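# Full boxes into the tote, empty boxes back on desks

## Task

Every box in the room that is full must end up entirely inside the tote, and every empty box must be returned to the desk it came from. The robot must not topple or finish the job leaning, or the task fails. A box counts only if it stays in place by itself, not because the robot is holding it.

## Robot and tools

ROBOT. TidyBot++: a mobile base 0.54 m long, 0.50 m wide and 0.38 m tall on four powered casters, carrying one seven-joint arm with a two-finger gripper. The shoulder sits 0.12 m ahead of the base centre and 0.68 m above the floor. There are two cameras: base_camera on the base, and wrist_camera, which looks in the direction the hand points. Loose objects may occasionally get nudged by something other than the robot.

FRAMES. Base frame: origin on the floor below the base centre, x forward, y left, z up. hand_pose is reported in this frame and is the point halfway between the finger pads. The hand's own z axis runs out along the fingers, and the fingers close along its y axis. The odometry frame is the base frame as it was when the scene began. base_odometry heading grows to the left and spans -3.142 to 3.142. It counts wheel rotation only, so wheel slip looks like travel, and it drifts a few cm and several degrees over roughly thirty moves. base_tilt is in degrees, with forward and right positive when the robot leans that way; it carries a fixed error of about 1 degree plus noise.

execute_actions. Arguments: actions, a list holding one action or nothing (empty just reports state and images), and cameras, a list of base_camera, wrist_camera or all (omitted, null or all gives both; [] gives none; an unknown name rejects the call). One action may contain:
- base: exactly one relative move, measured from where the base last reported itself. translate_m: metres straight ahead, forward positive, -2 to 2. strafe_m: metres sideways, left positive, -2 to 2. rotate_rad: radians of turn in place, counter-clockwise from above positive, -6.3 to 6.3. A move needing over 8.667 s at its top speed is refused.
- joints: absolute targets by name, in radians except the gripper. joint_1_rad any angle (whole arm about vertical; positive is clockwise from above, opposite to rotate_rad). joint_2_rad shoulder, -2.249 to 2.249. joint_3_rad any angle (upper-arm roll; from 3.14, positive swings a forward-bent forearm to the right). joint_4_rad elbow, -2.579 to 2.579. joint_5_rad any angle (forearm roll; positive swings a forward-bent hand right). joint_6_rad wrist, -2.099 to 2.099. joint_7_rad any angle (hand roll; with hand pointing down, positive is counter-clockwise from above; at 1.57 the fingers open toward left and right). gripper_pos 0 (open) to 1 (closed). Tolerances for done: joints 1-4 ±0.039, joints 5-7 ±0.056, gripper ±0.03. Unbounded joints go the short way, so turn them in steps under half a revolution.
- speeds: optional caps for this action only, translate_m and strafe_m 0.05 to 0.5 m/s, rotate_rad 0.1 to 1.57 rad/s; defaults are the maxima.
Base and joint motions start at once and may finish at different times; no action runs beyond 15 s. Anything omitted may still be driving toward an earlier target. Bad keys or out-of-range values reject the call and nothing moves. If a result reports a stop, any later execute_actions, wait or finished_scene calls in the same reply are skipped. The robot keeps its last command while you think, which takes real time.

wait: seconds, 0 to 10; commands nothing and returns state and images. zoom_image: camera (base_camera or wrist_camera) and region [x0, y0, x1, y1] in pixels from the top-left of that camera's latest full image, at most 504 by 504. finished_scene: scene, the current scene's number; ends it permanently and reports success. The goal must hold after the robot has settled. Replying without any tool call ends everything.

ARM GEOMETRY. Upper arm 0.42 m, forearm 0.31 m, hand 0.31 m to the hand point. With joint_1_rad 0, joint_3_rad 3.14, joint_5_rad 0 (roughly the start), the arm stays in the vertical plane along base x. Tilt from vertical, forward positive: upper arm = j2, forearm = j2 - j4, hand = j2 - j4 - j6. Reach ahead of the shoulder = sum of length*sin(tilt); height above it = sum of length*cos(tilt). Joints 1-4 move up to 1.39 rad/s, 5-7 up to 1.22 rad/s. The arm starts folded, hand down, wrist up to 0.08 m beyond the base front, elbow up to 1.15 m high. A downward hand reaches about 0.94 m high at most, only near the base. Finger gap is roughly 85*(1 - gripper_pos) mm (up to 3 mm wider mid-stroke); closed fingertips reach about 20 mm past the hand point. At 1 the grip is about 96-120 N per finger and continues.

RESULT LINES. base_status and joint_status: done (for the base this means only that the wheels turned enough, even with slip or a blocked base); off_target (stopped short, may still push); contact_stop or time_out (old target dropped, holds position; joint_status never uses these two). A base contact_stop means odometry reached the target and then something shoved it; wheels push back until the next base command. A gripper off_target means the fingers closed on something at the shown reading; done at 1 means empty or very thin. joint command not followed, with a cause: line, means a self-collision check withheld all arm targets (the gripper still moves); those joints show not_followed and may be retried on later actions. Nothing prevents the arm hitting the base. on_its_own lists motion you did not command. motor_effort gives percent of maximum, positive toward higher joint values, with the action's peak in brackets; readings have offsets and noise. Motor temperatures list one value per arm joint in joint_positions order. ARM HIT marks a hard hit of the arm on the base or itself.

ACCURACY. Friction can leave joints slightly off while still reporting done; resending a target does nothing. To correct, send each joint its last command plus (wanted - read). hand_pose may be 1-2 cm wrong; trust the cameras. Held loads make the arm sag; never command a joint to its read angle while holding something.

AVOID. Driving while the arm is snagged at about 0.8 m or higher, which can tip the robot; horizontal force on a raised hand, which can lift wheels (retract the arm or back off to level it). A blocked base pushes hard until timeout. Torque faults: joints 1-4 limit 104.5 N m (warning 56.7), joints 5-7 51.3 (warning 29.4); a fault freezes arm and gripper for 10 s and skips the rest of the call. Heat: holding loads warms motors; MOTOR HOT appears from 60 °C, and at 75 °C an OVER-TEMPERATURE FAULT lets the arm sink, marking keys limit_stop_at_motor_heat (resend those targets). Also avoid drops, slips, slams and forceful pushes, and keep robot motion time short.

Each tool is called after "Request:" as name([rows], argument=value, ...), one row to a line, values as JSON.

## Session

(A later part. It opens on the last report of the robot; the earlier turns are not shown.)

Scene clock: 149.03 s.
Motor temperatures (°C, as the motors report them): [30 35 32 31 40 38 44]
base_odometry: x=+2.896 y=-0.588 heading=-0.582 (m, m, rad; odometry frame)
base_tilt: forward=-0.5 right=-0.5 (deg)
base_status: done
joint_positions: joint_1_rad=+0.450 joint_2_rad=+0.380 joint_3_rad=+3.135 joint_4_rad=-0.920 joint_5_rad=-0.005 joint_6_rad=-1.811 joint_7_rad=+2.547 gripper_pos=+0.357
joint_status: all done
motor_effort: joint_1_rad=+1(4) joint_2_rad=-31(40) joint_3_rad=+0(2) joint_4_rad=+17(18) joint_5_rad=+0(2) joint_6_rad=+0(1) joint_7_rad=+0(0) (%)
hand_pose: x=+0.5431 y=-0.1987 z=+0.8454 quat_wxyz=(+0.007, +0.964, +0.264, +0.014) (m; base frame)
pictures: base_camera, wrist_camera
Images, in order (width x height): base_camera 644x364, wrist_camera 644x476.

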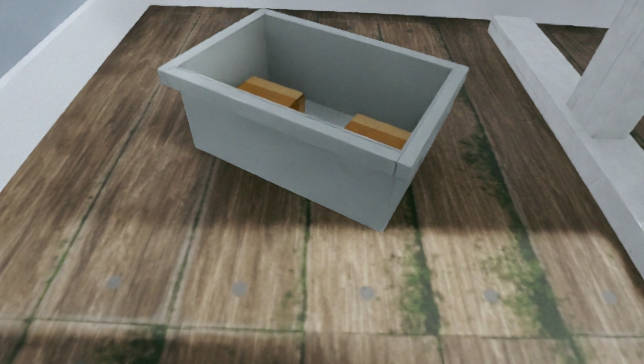

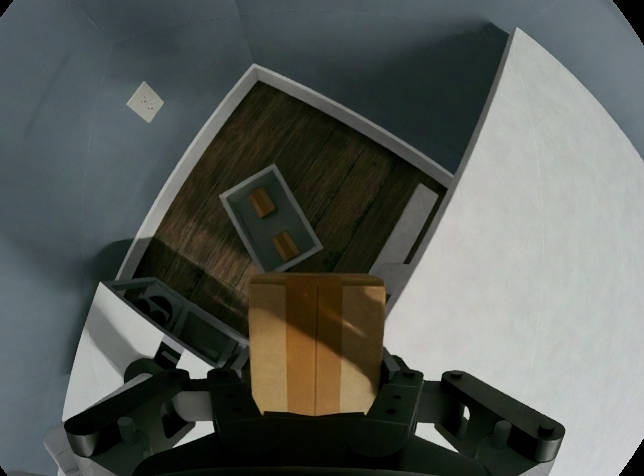

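Request:
execute_actions([
  {"joints":{"joint_1_rad":-0.02,"joint_7_rad":1.9,"joint_6_rad":-1.3,"joint_2_rad":0.5}},
], cameras=[])

Request:
execute_actions([
  {"joints":{"joint_2_rad":1.225,"joint_4_rad":-1.585,"joint_6_rad":-0.29,"joint_7_rad":1.055}},
])

Scene clock: 154.27 s.
Motor temperatures (°C, as the motors report them): [30 35 32 31 40 38 44]
base_odometry: x=+2.896 y=-0.588 heading=-0.582 (m, m, rad; odometry frame)
base_tilt: forward=-0.5 right=-0.5 (deg)
base_status: not commanded
joint_positions: joint_1_rad=-0.019 joint_2_rad=+0.509 joint_3_rad=+3.135 joint_4_rad=-0.920 joint_5_rad=-0.005 joint_6_rad=-1.338 joint_7_rad=+1.927 gripper_pos=+0.357
joint_status: all done
motor_effort: joint_1_rad=+0(3) joint_2_rad=-38(39) joint_3_rad=-1(2) joint_4_rad=+20(20) joint_5_rad=+0(1) joint_6_rad=+4(4) joint_7_rad=+0(0) (%)
hand_pose: x=+0.7488 y=+0.0183 z=+0.8039 quat_wxyz=(+0.027, +0.965, +0.186, +0.184) (m; base frame)
pictures: none
No camera images: the call's "cameras" was empty. Leave "cameras" out to get every camera's image.

Scene clock: 156.33 s.
Motor temperatures (°C, as the motors report them): [30 35 32 31 40 38 44]
base_odometry: x=+2.896 y=-0.588 heading=-0.582 (m, m, rad; odometry frame)
base_tilt: forward=-0.5 right=-0.5 (deg)
base_status: not commanded
joint_positions: joint_1_rad=-0.019 joint_2_rad=+1.232 joint_3_rad=+3.135 joint_4_rad=-1.565 joint_5_rad=-0.005 joint_6_rad=-0.324 joint_7_rad=+1.082 gripper_pos=+0.357
joint_status: all done
motor_effort: joint_1_rad=+0(1) joint_2_rad=-41(50) joint_3_rad=-1(1) joint_4_rad=+6(20) joint_5_rad=-1(1) joint_6_rad=+0(4) joint_7_rad=+0(0) (%)
hand_pose: x=+0.6285 y=+0.0157 z=+0.2148 quat_wxyz=(-0.006, +0.972, -0.234, +0.009) (m; base frame)
pictures: base_camera, wrist_camera
Images, in order (width x height): base_camera 644x364, wrist_camera 644x476.

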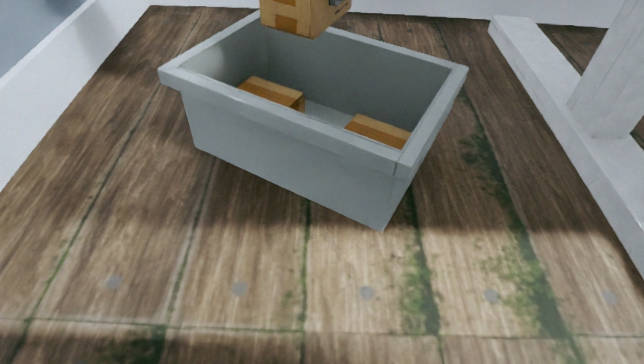

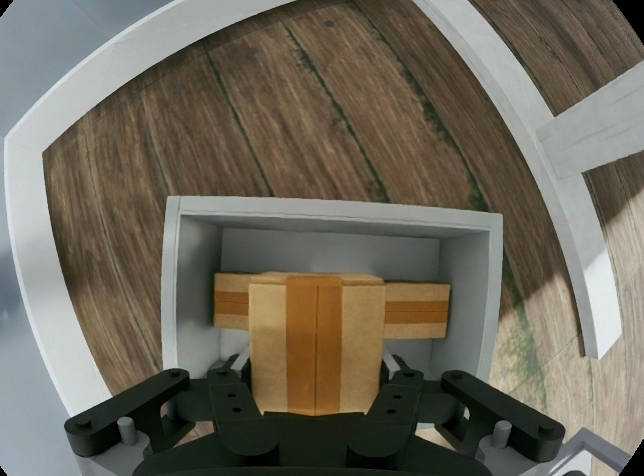

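Request:
execute_actions([
  {"joints":{"joint_1_rad":0.028,"joint_2_rad":1.47,"joint_4_rad":-1.39,"joint_6_rad":-0.21}},
])

Scene clock: 161.23 s.
Motor temperatures (°C, as the motors report them): [30 35 32 31 40 38 44]
base_odometry: x=+2.896 y=-0.588 heading=-0.582 (m, m, rad; odometry frame)
base_tilt: forward=-0.5 right=-0.4 (deg)
base_status: not commanded
joint_positions: joint_1_rad=+0.018 joint_2_rad=+1.482 joint_3_rad=+3.135 joint_4_rad=-1.415 joint_5_rad=-0.005 joint_6_rad=-0.246 joint_7_rad=+1.082 gripper_pos=+0.357
joint_status: all done
motor_effort: joint_1_rad=+0(0) joint_2_rad=-41(44) joint_3_rad=-1(1) joint_4_rad=+4(6) joint_5_rad=+0(0) joint_6_rad=+0(0) joint_7_rad=+1(0) (%)
hand_pose: x=+0.6136 y=-0.0032 z=+0.1029 quat_wxyz=(-0.004, +0.968, -0.253, -0.002) (m; base frame)
pictures: base_camera, wrist_camera
Images, in order (width x height): base_camera 644x364, wrist_camera 644x476.

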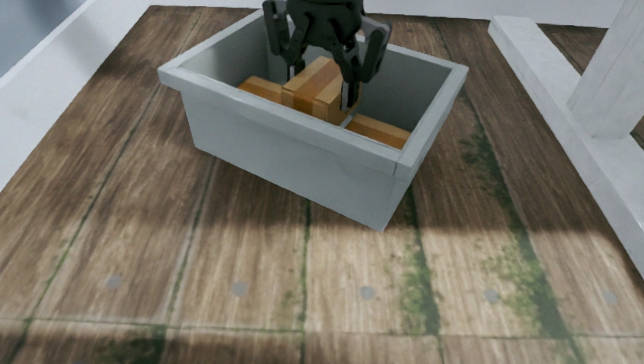

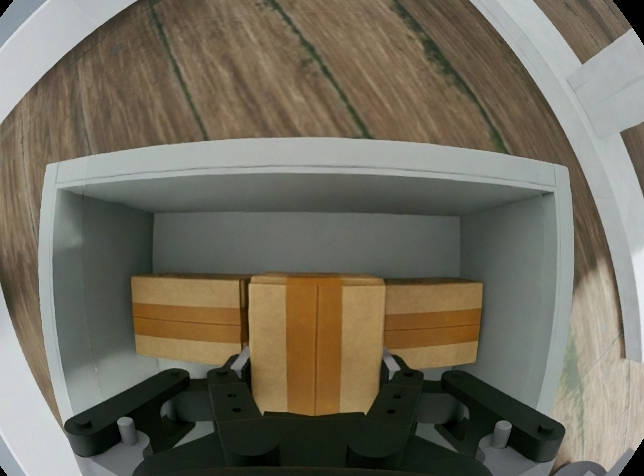

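Request:
execute_actions([
  {"joints":{"joint_1_rad":-0.007,"joint_2_rad":1.53,"joint_4_rad":-1.328}},
])

Scene clock: 164.33 s.
Motor temperatures (°C, as the motors report them): [30 35 32 31 40 38 44]
base_odometry: x=+2.896 y=-0.588 heading=-0.582 (m, m, rad; odometry frame)
base_tilt: forward=-0.5 right=-0.5 (deg)
base_status: not commanded
joint_positions: joint_1_rad=+0.000 joint_2_rad=+1.535 joint_3_rad=+3.135 joint_4_rad=-1.348 joint_5_rad=-0.005 joint_6_rad=-0.244 joint_7_rad=+1.082 gripper_pos=+0.357
joint_status: all done
motor_effort: joint_1_rad=+0(0) joint_2_rad=-41(43) joint_3_rad=-1(2) joint_4_rad=+4(6) joint_5_rad=+0(0) joint_6_rad=+0(1) joint_7_rad=+0(0) (%)
hand_pose: x=+0.6245 y=+0.0057 z=+0.0819 quat_wxyz=(-0.006, +0.970, -0.244, +0.006) (m; base frame)
pictures: base_camera, wrist_camera
Images, in order (width x height): base_camera 644x364, wrist_camera 644x476.

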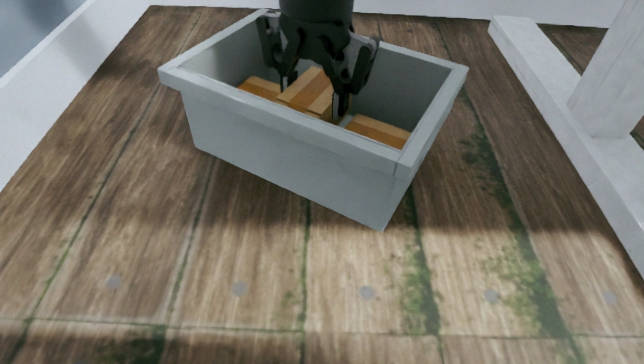

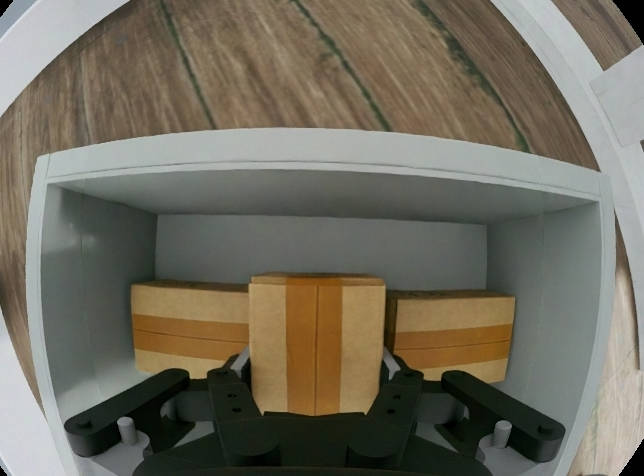

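Request:
execute_actions([
  {"joints":{"joint_4_rad":-1.388}},
], cameras=["wrist_camera"])

Scene clock: 167.37 s.
Motor temperatures (°C, as the motors report them): [30 35 32 31 40 38 44]
base_odometry: x=+2.896 y=-0.588 heading=-0.582 (m, m, rad; odometry frame)
base_tilt: forward=-0.5 right=-0.4 (deg)
base_status: not commanded
joint_positions: joint_1_rad=+0.000 joint_2_rad=+1.537 joint_3_rad=+3.135 joint_4_rad=-1.375 joint_5_rad=-0.005 joint_6_rad=-0.243 joint_7_rad=+1.082 gripper_pos=+0.357
joint_status: all done
motor_effort: joint_1_rad=+1(0) joint_2_rad=-41(42) joint_3_rad=-1(1) joint_4_rad=+3(4) joint_5_rad=-1(1) joint_6_rad=+0(1) joint_7_rad=+0(0) (%)
hand_pose: x=+0.6066 y=+0.0057 z=+0.0785 quat_wxyz=(-0.002, +0.970, -0.244, -0.008) (m; base frame)
pictures: wrist_camera
Images, in order (width x height): wrist_camera 644x476.

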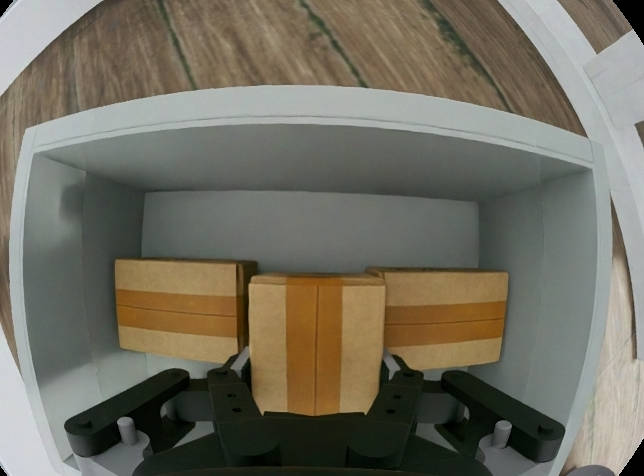

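Request:
execute_actions([
  {"joints":{"joint_4_rad":-1.343}},
], cameras=["wrist_camera"])

Scene clock: 169.57 s.
Motor temperatures (°C, as the motors report them): [30 35 32 31 40 38 44]
base_odometry: x=+2.896 y=-0.588 heading=-0.582 (m, m, rad; odometry frame)
base_tilt: forward=-0.5 right=-0.4 (deg)
base_status: not commanded
joint_positions: joint_1_rad=+0.000 joint_2_rad=+1.537 joint_3_rad=+3.135 joint_4_rad=-1.358 joint_5_rad=-0.005 joint_6_rad=-0.243 joint_7_rad=+1.082 gripper_pos=+0.357
joint_status: all done
motor_effort: joint_1_rad=+0(0) joint_2_rad=-41(42) joint_3_rad=-1(1) joint_4_rad=+4(4) joint_5_rad=+0(0) joint_6_rad=+0(0) joint_7_rad=+0(0) (%)
hand_pose: x=+0.6171 y=+0.0057 z=+0.0799 quat_wxyz=(-0.004, +0.970, -0.244, +0.001) (m; base frame)
pictures: wrist_camera
Images, in order (width x height): wrist_camera 644x476.

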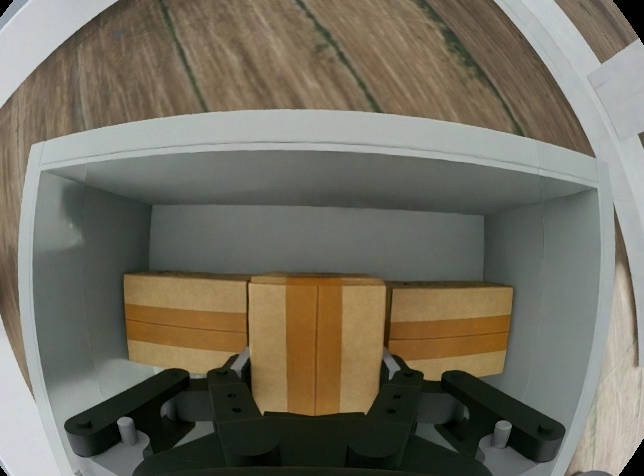

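Request:
execute_actions([
  {"joints":{"joint_2_rad":1.606,"joint_4_rad":-1.266}},
])

Scene clock: 171.80 s.
Motor temperatures (°C, as the motors report them): [30 35 32 31 40 38 44]
base_odometry: x=+2.896 y=-0.588 heading=-0.583 (m, m, rad; odometry frame)
base_tilt: forward=-0.5 right=-0.5 (deg)
base_status: not commanded
joint_positions: joint_1_rad=+0.001 joint_2_rad=+1.573 joint_3_rad=+3.135 joint_4_rad=-1.298 joint_5_rad=-0.005 joint_6_rad=-0.245 joint_7_rad=+1.082 gripper_pos=+0.357
joint_status: all done
motor_effort: joint_1_rad=-2(3) joint_2_rad=-33(42) joint_3_rad=-3(4) joint_4_rad=+8(15) joint_5_rad=-1(1) joint_6_rad=+4(12) joint_7_rad=-1(1) (%)
hand_pose: x=+0.6320 y=+0.0053 z=+0.0671 quat_wxyz=(-0.007, +0.970, -0.245, +0.012) (m; base frame)
pictures: base_camera, wrist_camera
Images, in order (width x height): base_camera 644x364, wrist_camera 644x476.

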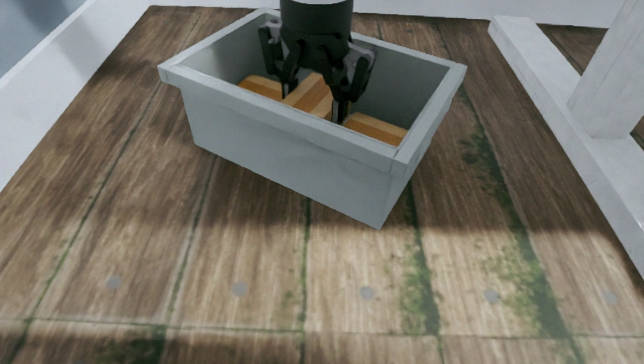

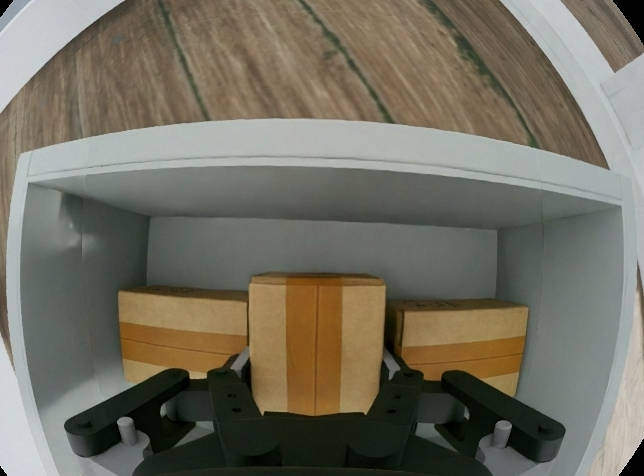

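Request:
execute_actions([
  {"joints":{"joint_2_rad":1.462,"joint_4_rad":-1.42}},
], cameras=["wrist_camera"])

Scene clock: 182.37 s.
Motor temperatures (°C, as the motors report them): [30 35 32 31 40 38 44]
base_odometry: x=+2.896 y=-0.588 heading=-0.583 (m, m, rad; odometry frame)
base_tilt: forward=-0.5 right=-0.5 (deg)
base_status: not commanded
joint_positions: joint_1_rad=-0.001 joint_2_rad=+1.473 joint_3_rad=+3.135 joint_4_rad=-1.402 joint_5_rad=-0.005 joint_6_rad=-0.244 joint_7_rad=+1.082 gripper_pos=+0.357
joint_status: all done
motor_effort: joint_1_rad=+1(2) joint_2_rad=-41(44) joint_3_rad=-1(3) joint_4_rad=+4(10) joint_5_rad=-1(1) joint_6_rad=+0(6) joint_7_rad=+0(1) (%)
hand_pose: x=+0.6272 y=+0.0065 z=+0.1083 quat_wxyz=(-0.006, +0.970, -0.243, +0.010) (m; base frame)
pictures: wrist_camera
Images, in order (width x height): wrist_camera 644x476.

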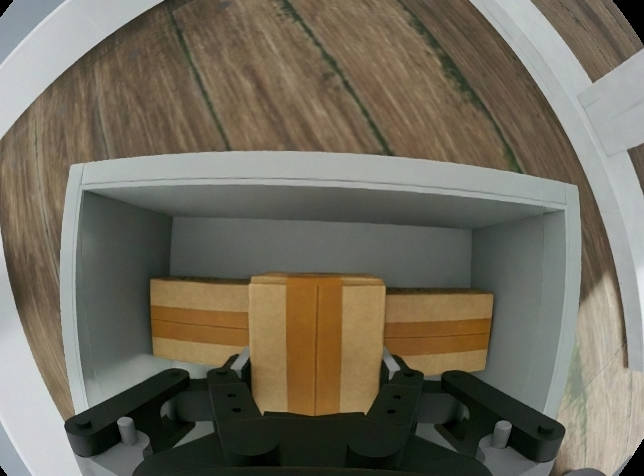

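Request:
execute_actions([
  {"base":{"translate_m":0.035},"joints":{"joint_1_rad":-0.115}},
], cameras=["wrist_camera"])

Scene clock: 184.57 s.
Motor temperatures (°C, as the motors report them): [30 35 32 31 40 38 44]
base_odometry: x=+2.925 y=-0.607 heading=-0.582 (m, m, rad; odometry frame)
base_tilt: forward=-0.5 right=-0.5 (deg)
base_status: done
joint_positions: joint_1_rad=-0.118 joint_2_rad=+1.470 joint_3_rad=+3.132 joint_4_rad=-1.405 joint_5_rad=-0.005 joint_6_rad=-0.243 joint_7_rad=+1.082 gripper_pos=+0.357
joint_status: all done
motor_effort: joint_1_rad=+0(4) joint_2_rad=-41(43) joint_3_rad=+0(2) joint_4_rad=+4(6) joint_5_rad=-1(0) joint_6_rad=+0(1) joint_7_rad=+0(1) (%)
hand_pose: x=+0.6230 y=+0.0674 z=+0.1096 quat_wxyz=(-0.009, +0.982, -0.186, +0.009) (m; base frame)
pictures: wrist_camera
Images, in order (width x height): wrist_camera 644x476.

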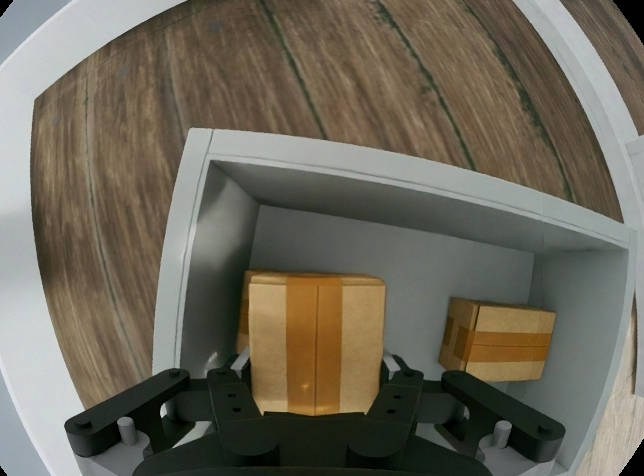

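Request:
execute_actions([
  {"joints":{"joint_2_rad":1.503,"joint_1_rad":-0.095}},
])

Scene clock: 186.27 s.
Motor temperatures (°C, as the motors report them): [30 35 32 31 40 38 44]
base_odometry: x=+2.925 y=-0.607 heading=-0.582 (m, m, rad; odometry frame)
base_tilt: forward=-0.5 right=-0.5 (deg)
base_status: not commanded
joint_positions: joint_1_rad=-0.106 joint_2_rad=+1.501 joint_3_rad=+3.132 joint_4_rad=-1.406 joint_5_rad=-0.005 joint_6_rad=-0.240 joint_7_rad=+1.082 gripper_pos=+0.357
joint_status: all done
motor_effort: joint_1_rad=+1(3) joint_2_rad=-36(43) joint_3_rad=+0(2) joint_4_rad=+2(5) joint_5_rad=+0(0) joint_6_rad=-1(2) joint_7_rad=+0(0) (%)
hand_pose: x=+0.6069 y=+0.0595 z=+0.0945 quat_wxyz=(-0.004, +0.981, -0.192, -0.004) (m; base frame)
pictures: base_camera, wrist_camera
Images, in order (width x height): base_camera 644x364, wrist_camera 644x476.

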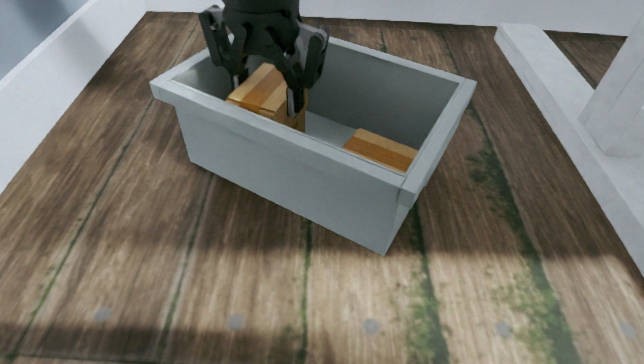

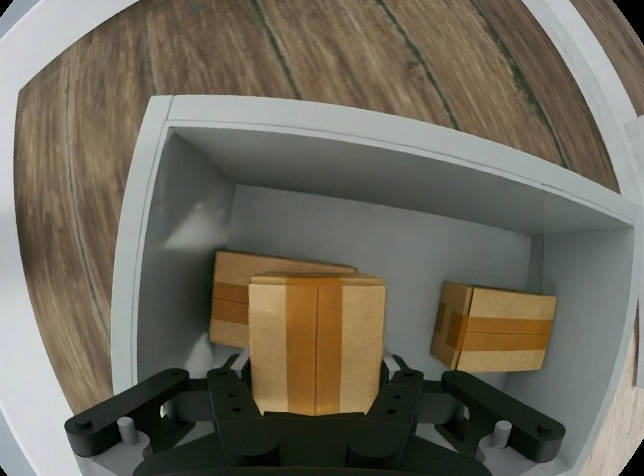

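Request:
execute_actions([
  {"joints":{"gripper_pos":0.12}},
])

Scene clock: 189.83 s.
Motor temperatures (°C, as the motors report them): [30 35 32 31 40 38 44]
base_odometry: x=+2.925 y=-0.607 heading=-0.582 (m, m, rad; odometry frame)
base_tilt: forward=-0.4 right=-0.5 (deg)
base_status: not commanded
joint_positions: joint_1_rad=-0.106 joint_2_rad=+1.502 joint_3_rad=+3.132 joint_4_rad=-1.406 joint_5_rad=-0.005 joint_6_rad=-0.238 joint_7_rad=+1.082 gripper_pos=+0.120
joint_status: all done
motor_effort: joint_1_rad=+1(1) joint_2_rad=-39(41) joint_3_rad=-1(1) joint_4_rad=+3(4) joint_5_rad=+0(0) joint_6_rad=+0(2) joint_7_rad=+0(0) (%)
hand_pose: x=+0.6066 y=+0.0595 z=+0.0936 quat_wxyz=(-0.004, +0.981, -0.192, -0.004) (m; base frame)
pictures: base_camera, wrist_camera
Images, in order (width x height): base_camera 644x364, wrist_camera 644x476.

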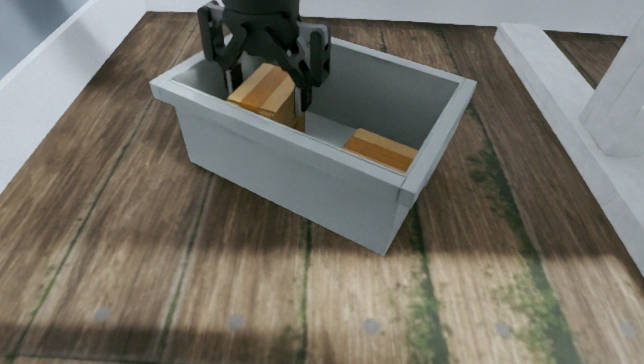

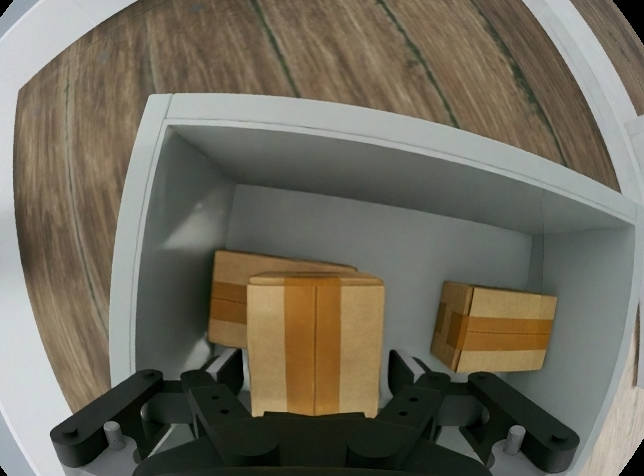

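Request:
execute_actions([
  {"base":{"translate_m":0.024},"joints":{"joint_1_rad":-0.078}},
], cameras=["wrist_camera"])

Scene clock: 191.23 s.
Motor temperatures (°C, as the motors report them): [30 35 32 31 40 38 44]
base_odometry: x=+2.946 y=-0.620 heading=-0.582 (m, m, rad; odometry frame)
base_tilt: forward=-0.5 right=-0.5 (deg)
base_status: done
joint_positions: joint_1_rad=-0.087 joint_2_rad=+1.501 joint_3_rad=+3.132 joint_4_rad=-1.406 joint_5_rad=-0.005 joint_6_rad=-0.238 joint_7_rad=+1.082 gripper_pos=+0.120
joint_status: all done
motor_effort: joint_1_rad=+0(3) joint_2_rad=-39(40) joint_3_rad=+0(1) joint_4_rad=+3(5) joint_5_rad=-1(0) joint_6_rad=+0(0) joint_7_rad=+1(0) (%)
hand_pose: x=+0.6079 y=+0.0505 z=+0.0943 quat_wxyz=(-0.005, +0.980, -0.201, -0.003) (m; base frame)
pictures: wrist_camera
Images, in order (width x height): wrist_camera 644x476.

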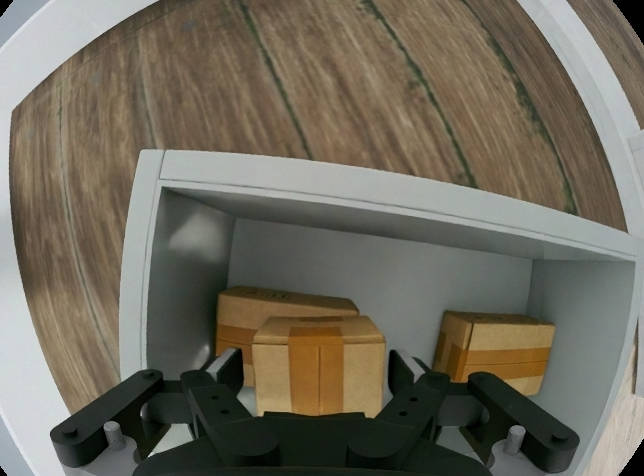

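Request:
execute_actions([
  {"joints":{"gripper_pos":1.0}},
], cameras=["wrist_camera"])

Scene clock: 192.97 s.
Motor temperatures (°C, as the motors report them): [30 35 32 31 40 38 44]
base_odometry: x=+2.945 y=-0.620 heading=-0.582 (m, m, rad; odometry frame)
base_tilt: forward=-0.5 right=-0.4 (deg)
base_status: not commanded
joint_positions: joint_1_rad=-0.087 joint_2_rad=+1.499 joint_3_rad=+3.132 joint_4_rad=-1.407 joint_5_rad=-0.005 joint_6_rad=-0.238 joint_7_rad=+1.082 gripper_pos=+0.358
joint_status: gripper_pos off_target (ended at +0.358, target +1.000)
motor_effort: joint_1_rad=+0(1) joint_2_rad=-40(41) joint_3_rad=+0(2) joint_4_rad=+3(6) joint_5_rad=+0(0) joint_6_rad=+0(3) joint_7_rad=+1(0) (%)
hand_pose: x=+0.6090 y=+0.0505 z=+0.0953 quat_wxyz=(-0.005, +0.980, -0.201, -0.003) (m; base frame)
pictures: wrist_camera
Images, in order (width x height): wrist_camera 644x476.

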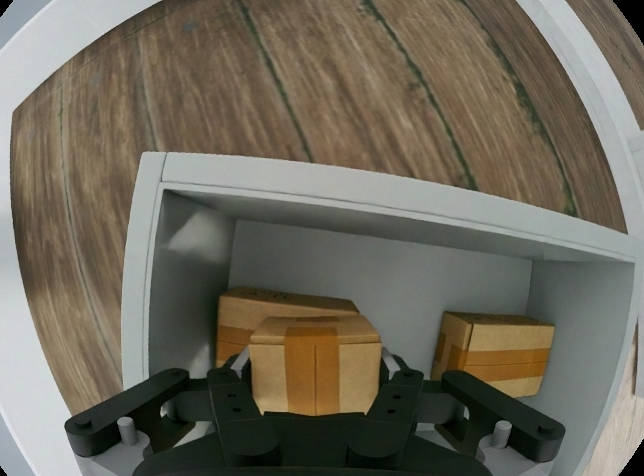

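Request:
execute_actions([
  {"joints":{"joint_1_rad":0.072,"joint_2_rad":1.468}},
])

Scene clock: 195.90 s.
Motor temperatures (°C, as the motors report them): [30 35 32 31 40 38 44]
base_odometry: x=+2.945 y=-0.620 heading=-0.582 (m, m, rad; odometry frame)
base_tilt: forward=-0.4 right=-0.5 (deg)
base_status: not commanded
joint_positions: joint_1_rad=+0.075 joint_2_rad=+1.487 joint_3_rad=+3.132 joint_4_rad=-1.407 joint_5_rad=-0.005 joint_6_rad=-0.238 joint_7_rad=+1.082 gripper_pos=+0.358
joint_status: all done
motor_effort: joint_1_rad=+0(3) joint_2_rad=-42(42) joint_3_rad=-1(3) joint_4_rad=+4(4) joint_5_rad=+0(0) joint_6_rad=+0(1) joint_7_rad=+0(0) (%)
hand_pose: x=+0.6176 y=-0.0297 z=+0.1012 quat_wxyz=(-0.006, +0.960, -0.280, +0.004) (m; base frame)
pictures: base_camera, wrist_camera
Images, in order (width x height): base_camera 644x364, wrist_camera 644x476.

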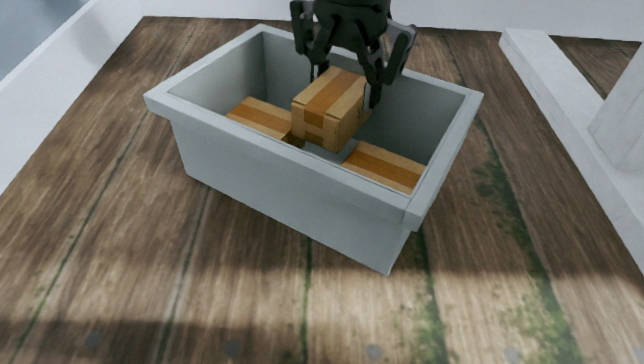

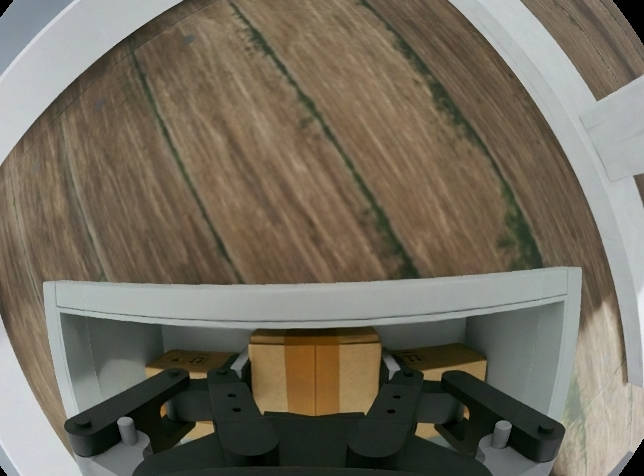

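Request:
execute_actions([
  {"base":{"translate_m":-0.011},"joints":{"joint_1_rad":0.053,"joint_2_rad":1.532,"joint_4_rad":-1.342}},
])

Scene clock: 199.60 s.
Motor temperatures (°C, as the motors report them): [30 35 32 31 40 38 44]
base_odometry: x=+2.936 y=-0.614 heading=-0.582 (m, m, rad; odometry frame)
base_tilt: forward=-0.5 right=-0.5 (deg)
base_status: done
joint_positions: joint_1_rad=+0.064 joint_2_rad=+1.541 joint_3_rad=+3.132 joint_4_rad=-1.363 joint_5_rad=-0.005 joint_6_rad=-0.238 joint_7_rad=+1.082 gripper_pos=+0.358
joint_status: all done
motor_effort: joint_1_rad=+0(3) joint_2_rad=-41(44) joint_3_rad=-1(1) joint_4_rad=+4(5) joint_5_rad=+0(1) joint_6_rad=+0(1) joint_7_rad=+0(0) (%)
hand_pose: x=+0.6128 y=-0.0242 z=+0.0776 quat_wxyz=(-0.005, +0.961, -0.275, -0.001) (m; base frame)
pictures: base_camera, wrist_camera
Images, in order (width x height): base_camera 644x364, wrist_camera 644x476.

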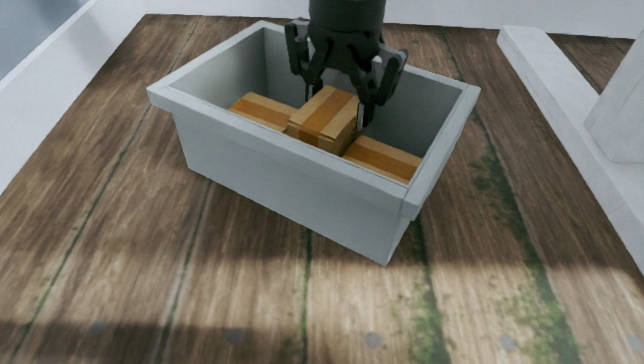

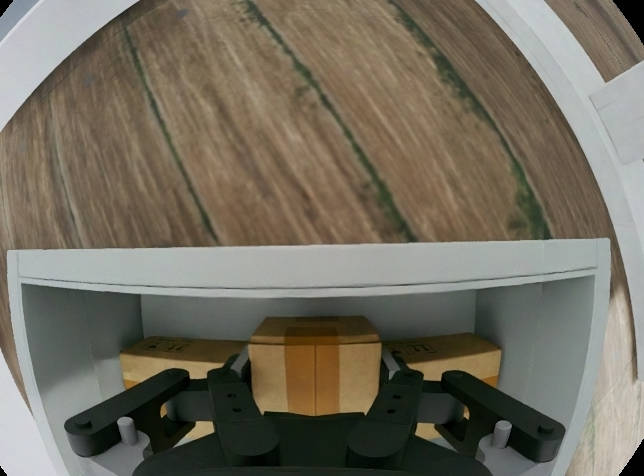

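Request:
execute_actions([
  {"joints":{"joint_2_rad":1.605,"joint_4_rad":-1.258}},
])

Scene clock: 201.30 s.
Motor temperatures (°C, as the motors report them): [30 35 32 31 40 38 44]
base_odometry: x=+2.936 y=-0.614 heading=-0.582 (m, m, rad; odometry frame)
base_tilt: forward=-0.5 right=-0.4 (deg)
base_status: not commanded
joint_positions: joint_1_rad=+0.064 joint_2_rad=+1.610 joint_3_rad=+3.132 joint_4_rad=-1.278 joint_5_rad=-0.005 joint_6_rad=-0.238 joint_7_rad=+1.082 gripper_pos=+0.358
joint_status: all done
motor_effort: joint_1_rad=+0(0) joint_2_rad=-41(44) joint_3_rad=-1(1) joint_4_rad=+4(5) joint_5_rad=-1(0) joint_6_rad=+0(0) joint_7_rad=+0(1) (%)
hand_pose: x=+0.6222 y=-0.0248 z=+0.0497 quat_wxyz=(-0.007, +0.961, -0.275, +0.006) (m; base frame)
pictures: base_camera, wrist_camera
Images, in order (width x height): base_camera 644x364, wrist_camera 644x476.

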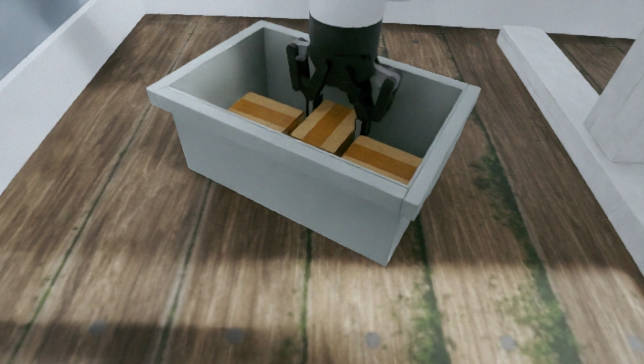

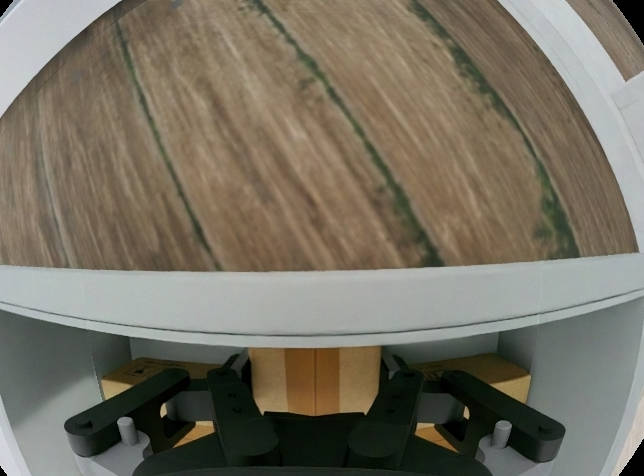

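Request:
execute_actions([
  {"joints":{"joint_2_rad":1.622}},
], cameras=["base_camera"])

Scene clock: 202.50 s.
Motor temperatures (°C, as the motors report them): [30 35 32 31 40 38 44]
base_odometry: x=+2.936 y=-0.614 heading=-0.582 (m, m, rad; odometry frame)
base_tilt: forward=-0.5 right=-0.4 (deg)
base_status: not commanded
joint_positions: joint_1_rad=+0.064 joint_2_rad=+1.618 joint_3_rad=+3.132 joint_4_rad=-1.278 joint_5_rad=-0.005 joint_6_rad=-0.238 joint_7_rad=+1.082 gripper_pos=+0.358
joint_status: all done
motor_effort: joint_1_rad=+0(0) joint_2_rad=-39(41) joint_3_rad=-1(2) joint_4_rad=+4(4) joint_5_rad=-1(1) joint_6_rad=+0(1) joint_7_rad=+0(0) (%)
hand_pose: x=+0.6172 y=-0.0245 z=+0.0457 quat_wxyz=(-0.006, +0.961, -0.275, +0.002) (m; base frame)
pictures: base_camera
Images, in order (width x height): base_camera 644x364.

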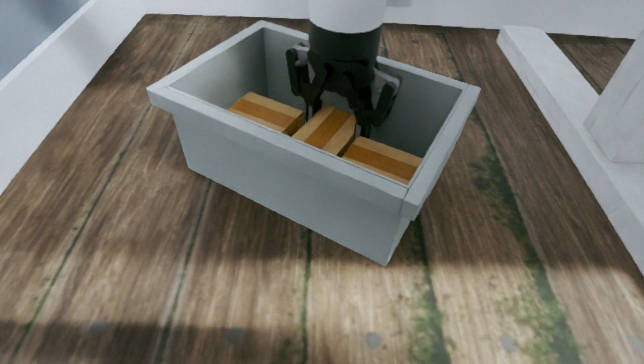

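Request:
execute_actions([
  {"joints":{"gripper_pos":0.2}},
], cameras=["base_camera"])

Request:
execute_actions([
  {"joints":{"joint_2_rad":1.30,"joint_4_rad":-1.58,"joint_6_rad":-0.30}},
])

Scene clock: 204.20 s.
Motor temperatures (°C, as the motors report them): [30 35 32 31 40 38 44]
base_odometry: x=+2.936 y=-0.614 heading=-0.582 (m, m, rad; odometry frame)
base_tilt: forward=-0.5 right=-0.4 (deg)
base_status: not commanded
joint_positions: joint_1_rad=+0.064 joint_2_rad=+1.618 joint_3_rad=+3.132 joint_4_rad=-1.278 joint_5_rad=-0.005 joint_6_rad=-0.238 joint_7_rad=+1.082 gripper_pos=+0.200
joint_status: all done
motor_effort: joint_1_rad=-1(0) joint_2_rad=-39(40) joint_3_rad=-2(2) joint_4_rad=+4(4) joint_5_rad=-1(1) joint_6_rad=+0(0) joint_7_rad=+0(1) (%)
hand_pose: x=+0.6174 y=-0.0245 z=+0.0457 quat_wxyz=(-0.006, +0.961, -0.275, +0.002) (m; base frame)
pictures: base_camera
Images, in order (width x height): base_camera 644x364.

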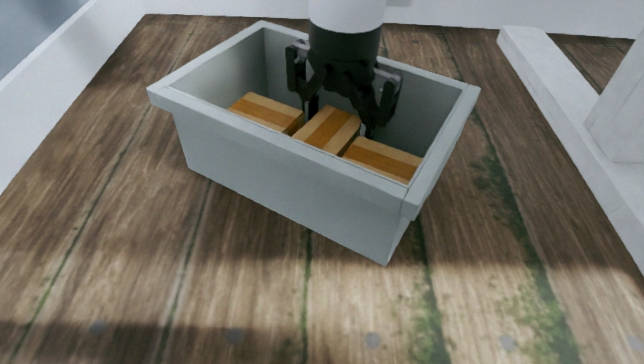

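Scene clock: 205.80 s.
Motor temperatures (°C, as the motors report them): [30 35 32 31 40 38 44]
base_odometry: x=+2.936 y=-0.614 heading=-0.582 (m, m, rad; odometry frame)
base_tilt: forward=-0.5 right=-0.4 (deg)
base_status: not commanded
joint_positions: joint_1_rad=+0.064 joint_2_rad=+1.300 joint_3_rad=+3.132 joint_4_rad=-1.555 joint_5_rad=-0.005 joint_6_rad=-0.264 joint_7_rad=+1.082 gripper_pos=+0.200
joint_status: all done
motor_effort: joint_1_rad=+0(1) joint_2_rad=-40(43) joint_3_rad=-1(2) joint_4_rad=+4(5) joint_5_rad=+0(1) joint_6_rad=+0(0) joint_7_rad=+0(0) (%)
hand_pose: x=+0.6198 y=-0.0246 z=+0.1816 quat_wxyz=(-0.008, +0.962, -0.274, +0.010) (m; base frame)
pictures: base_camera, wrist_camera
Images, in order (width x height): base_camera 644x364, wrist_camera 644x476.

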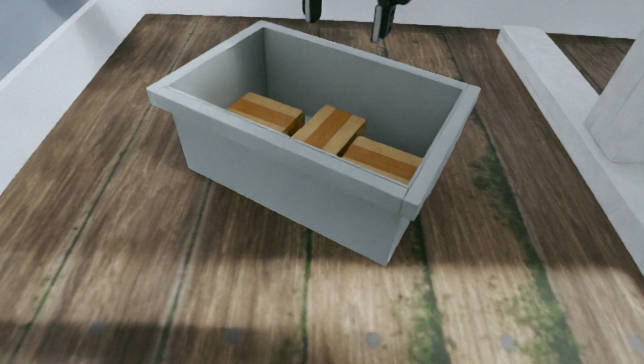

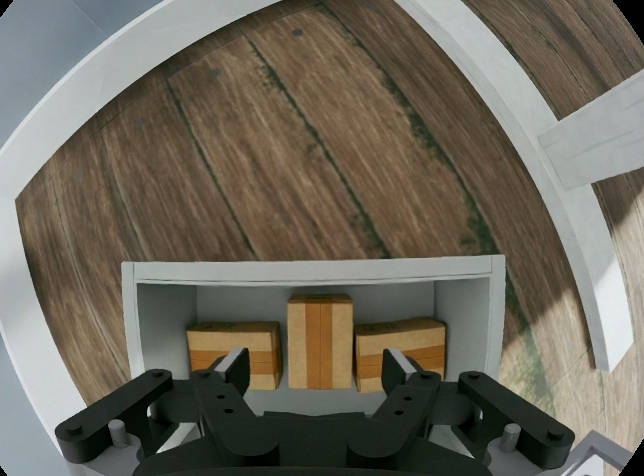

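All three boxes lie flat in the tote.

Request:
finished_scene(scene=2)

The scene is finished: the task was done.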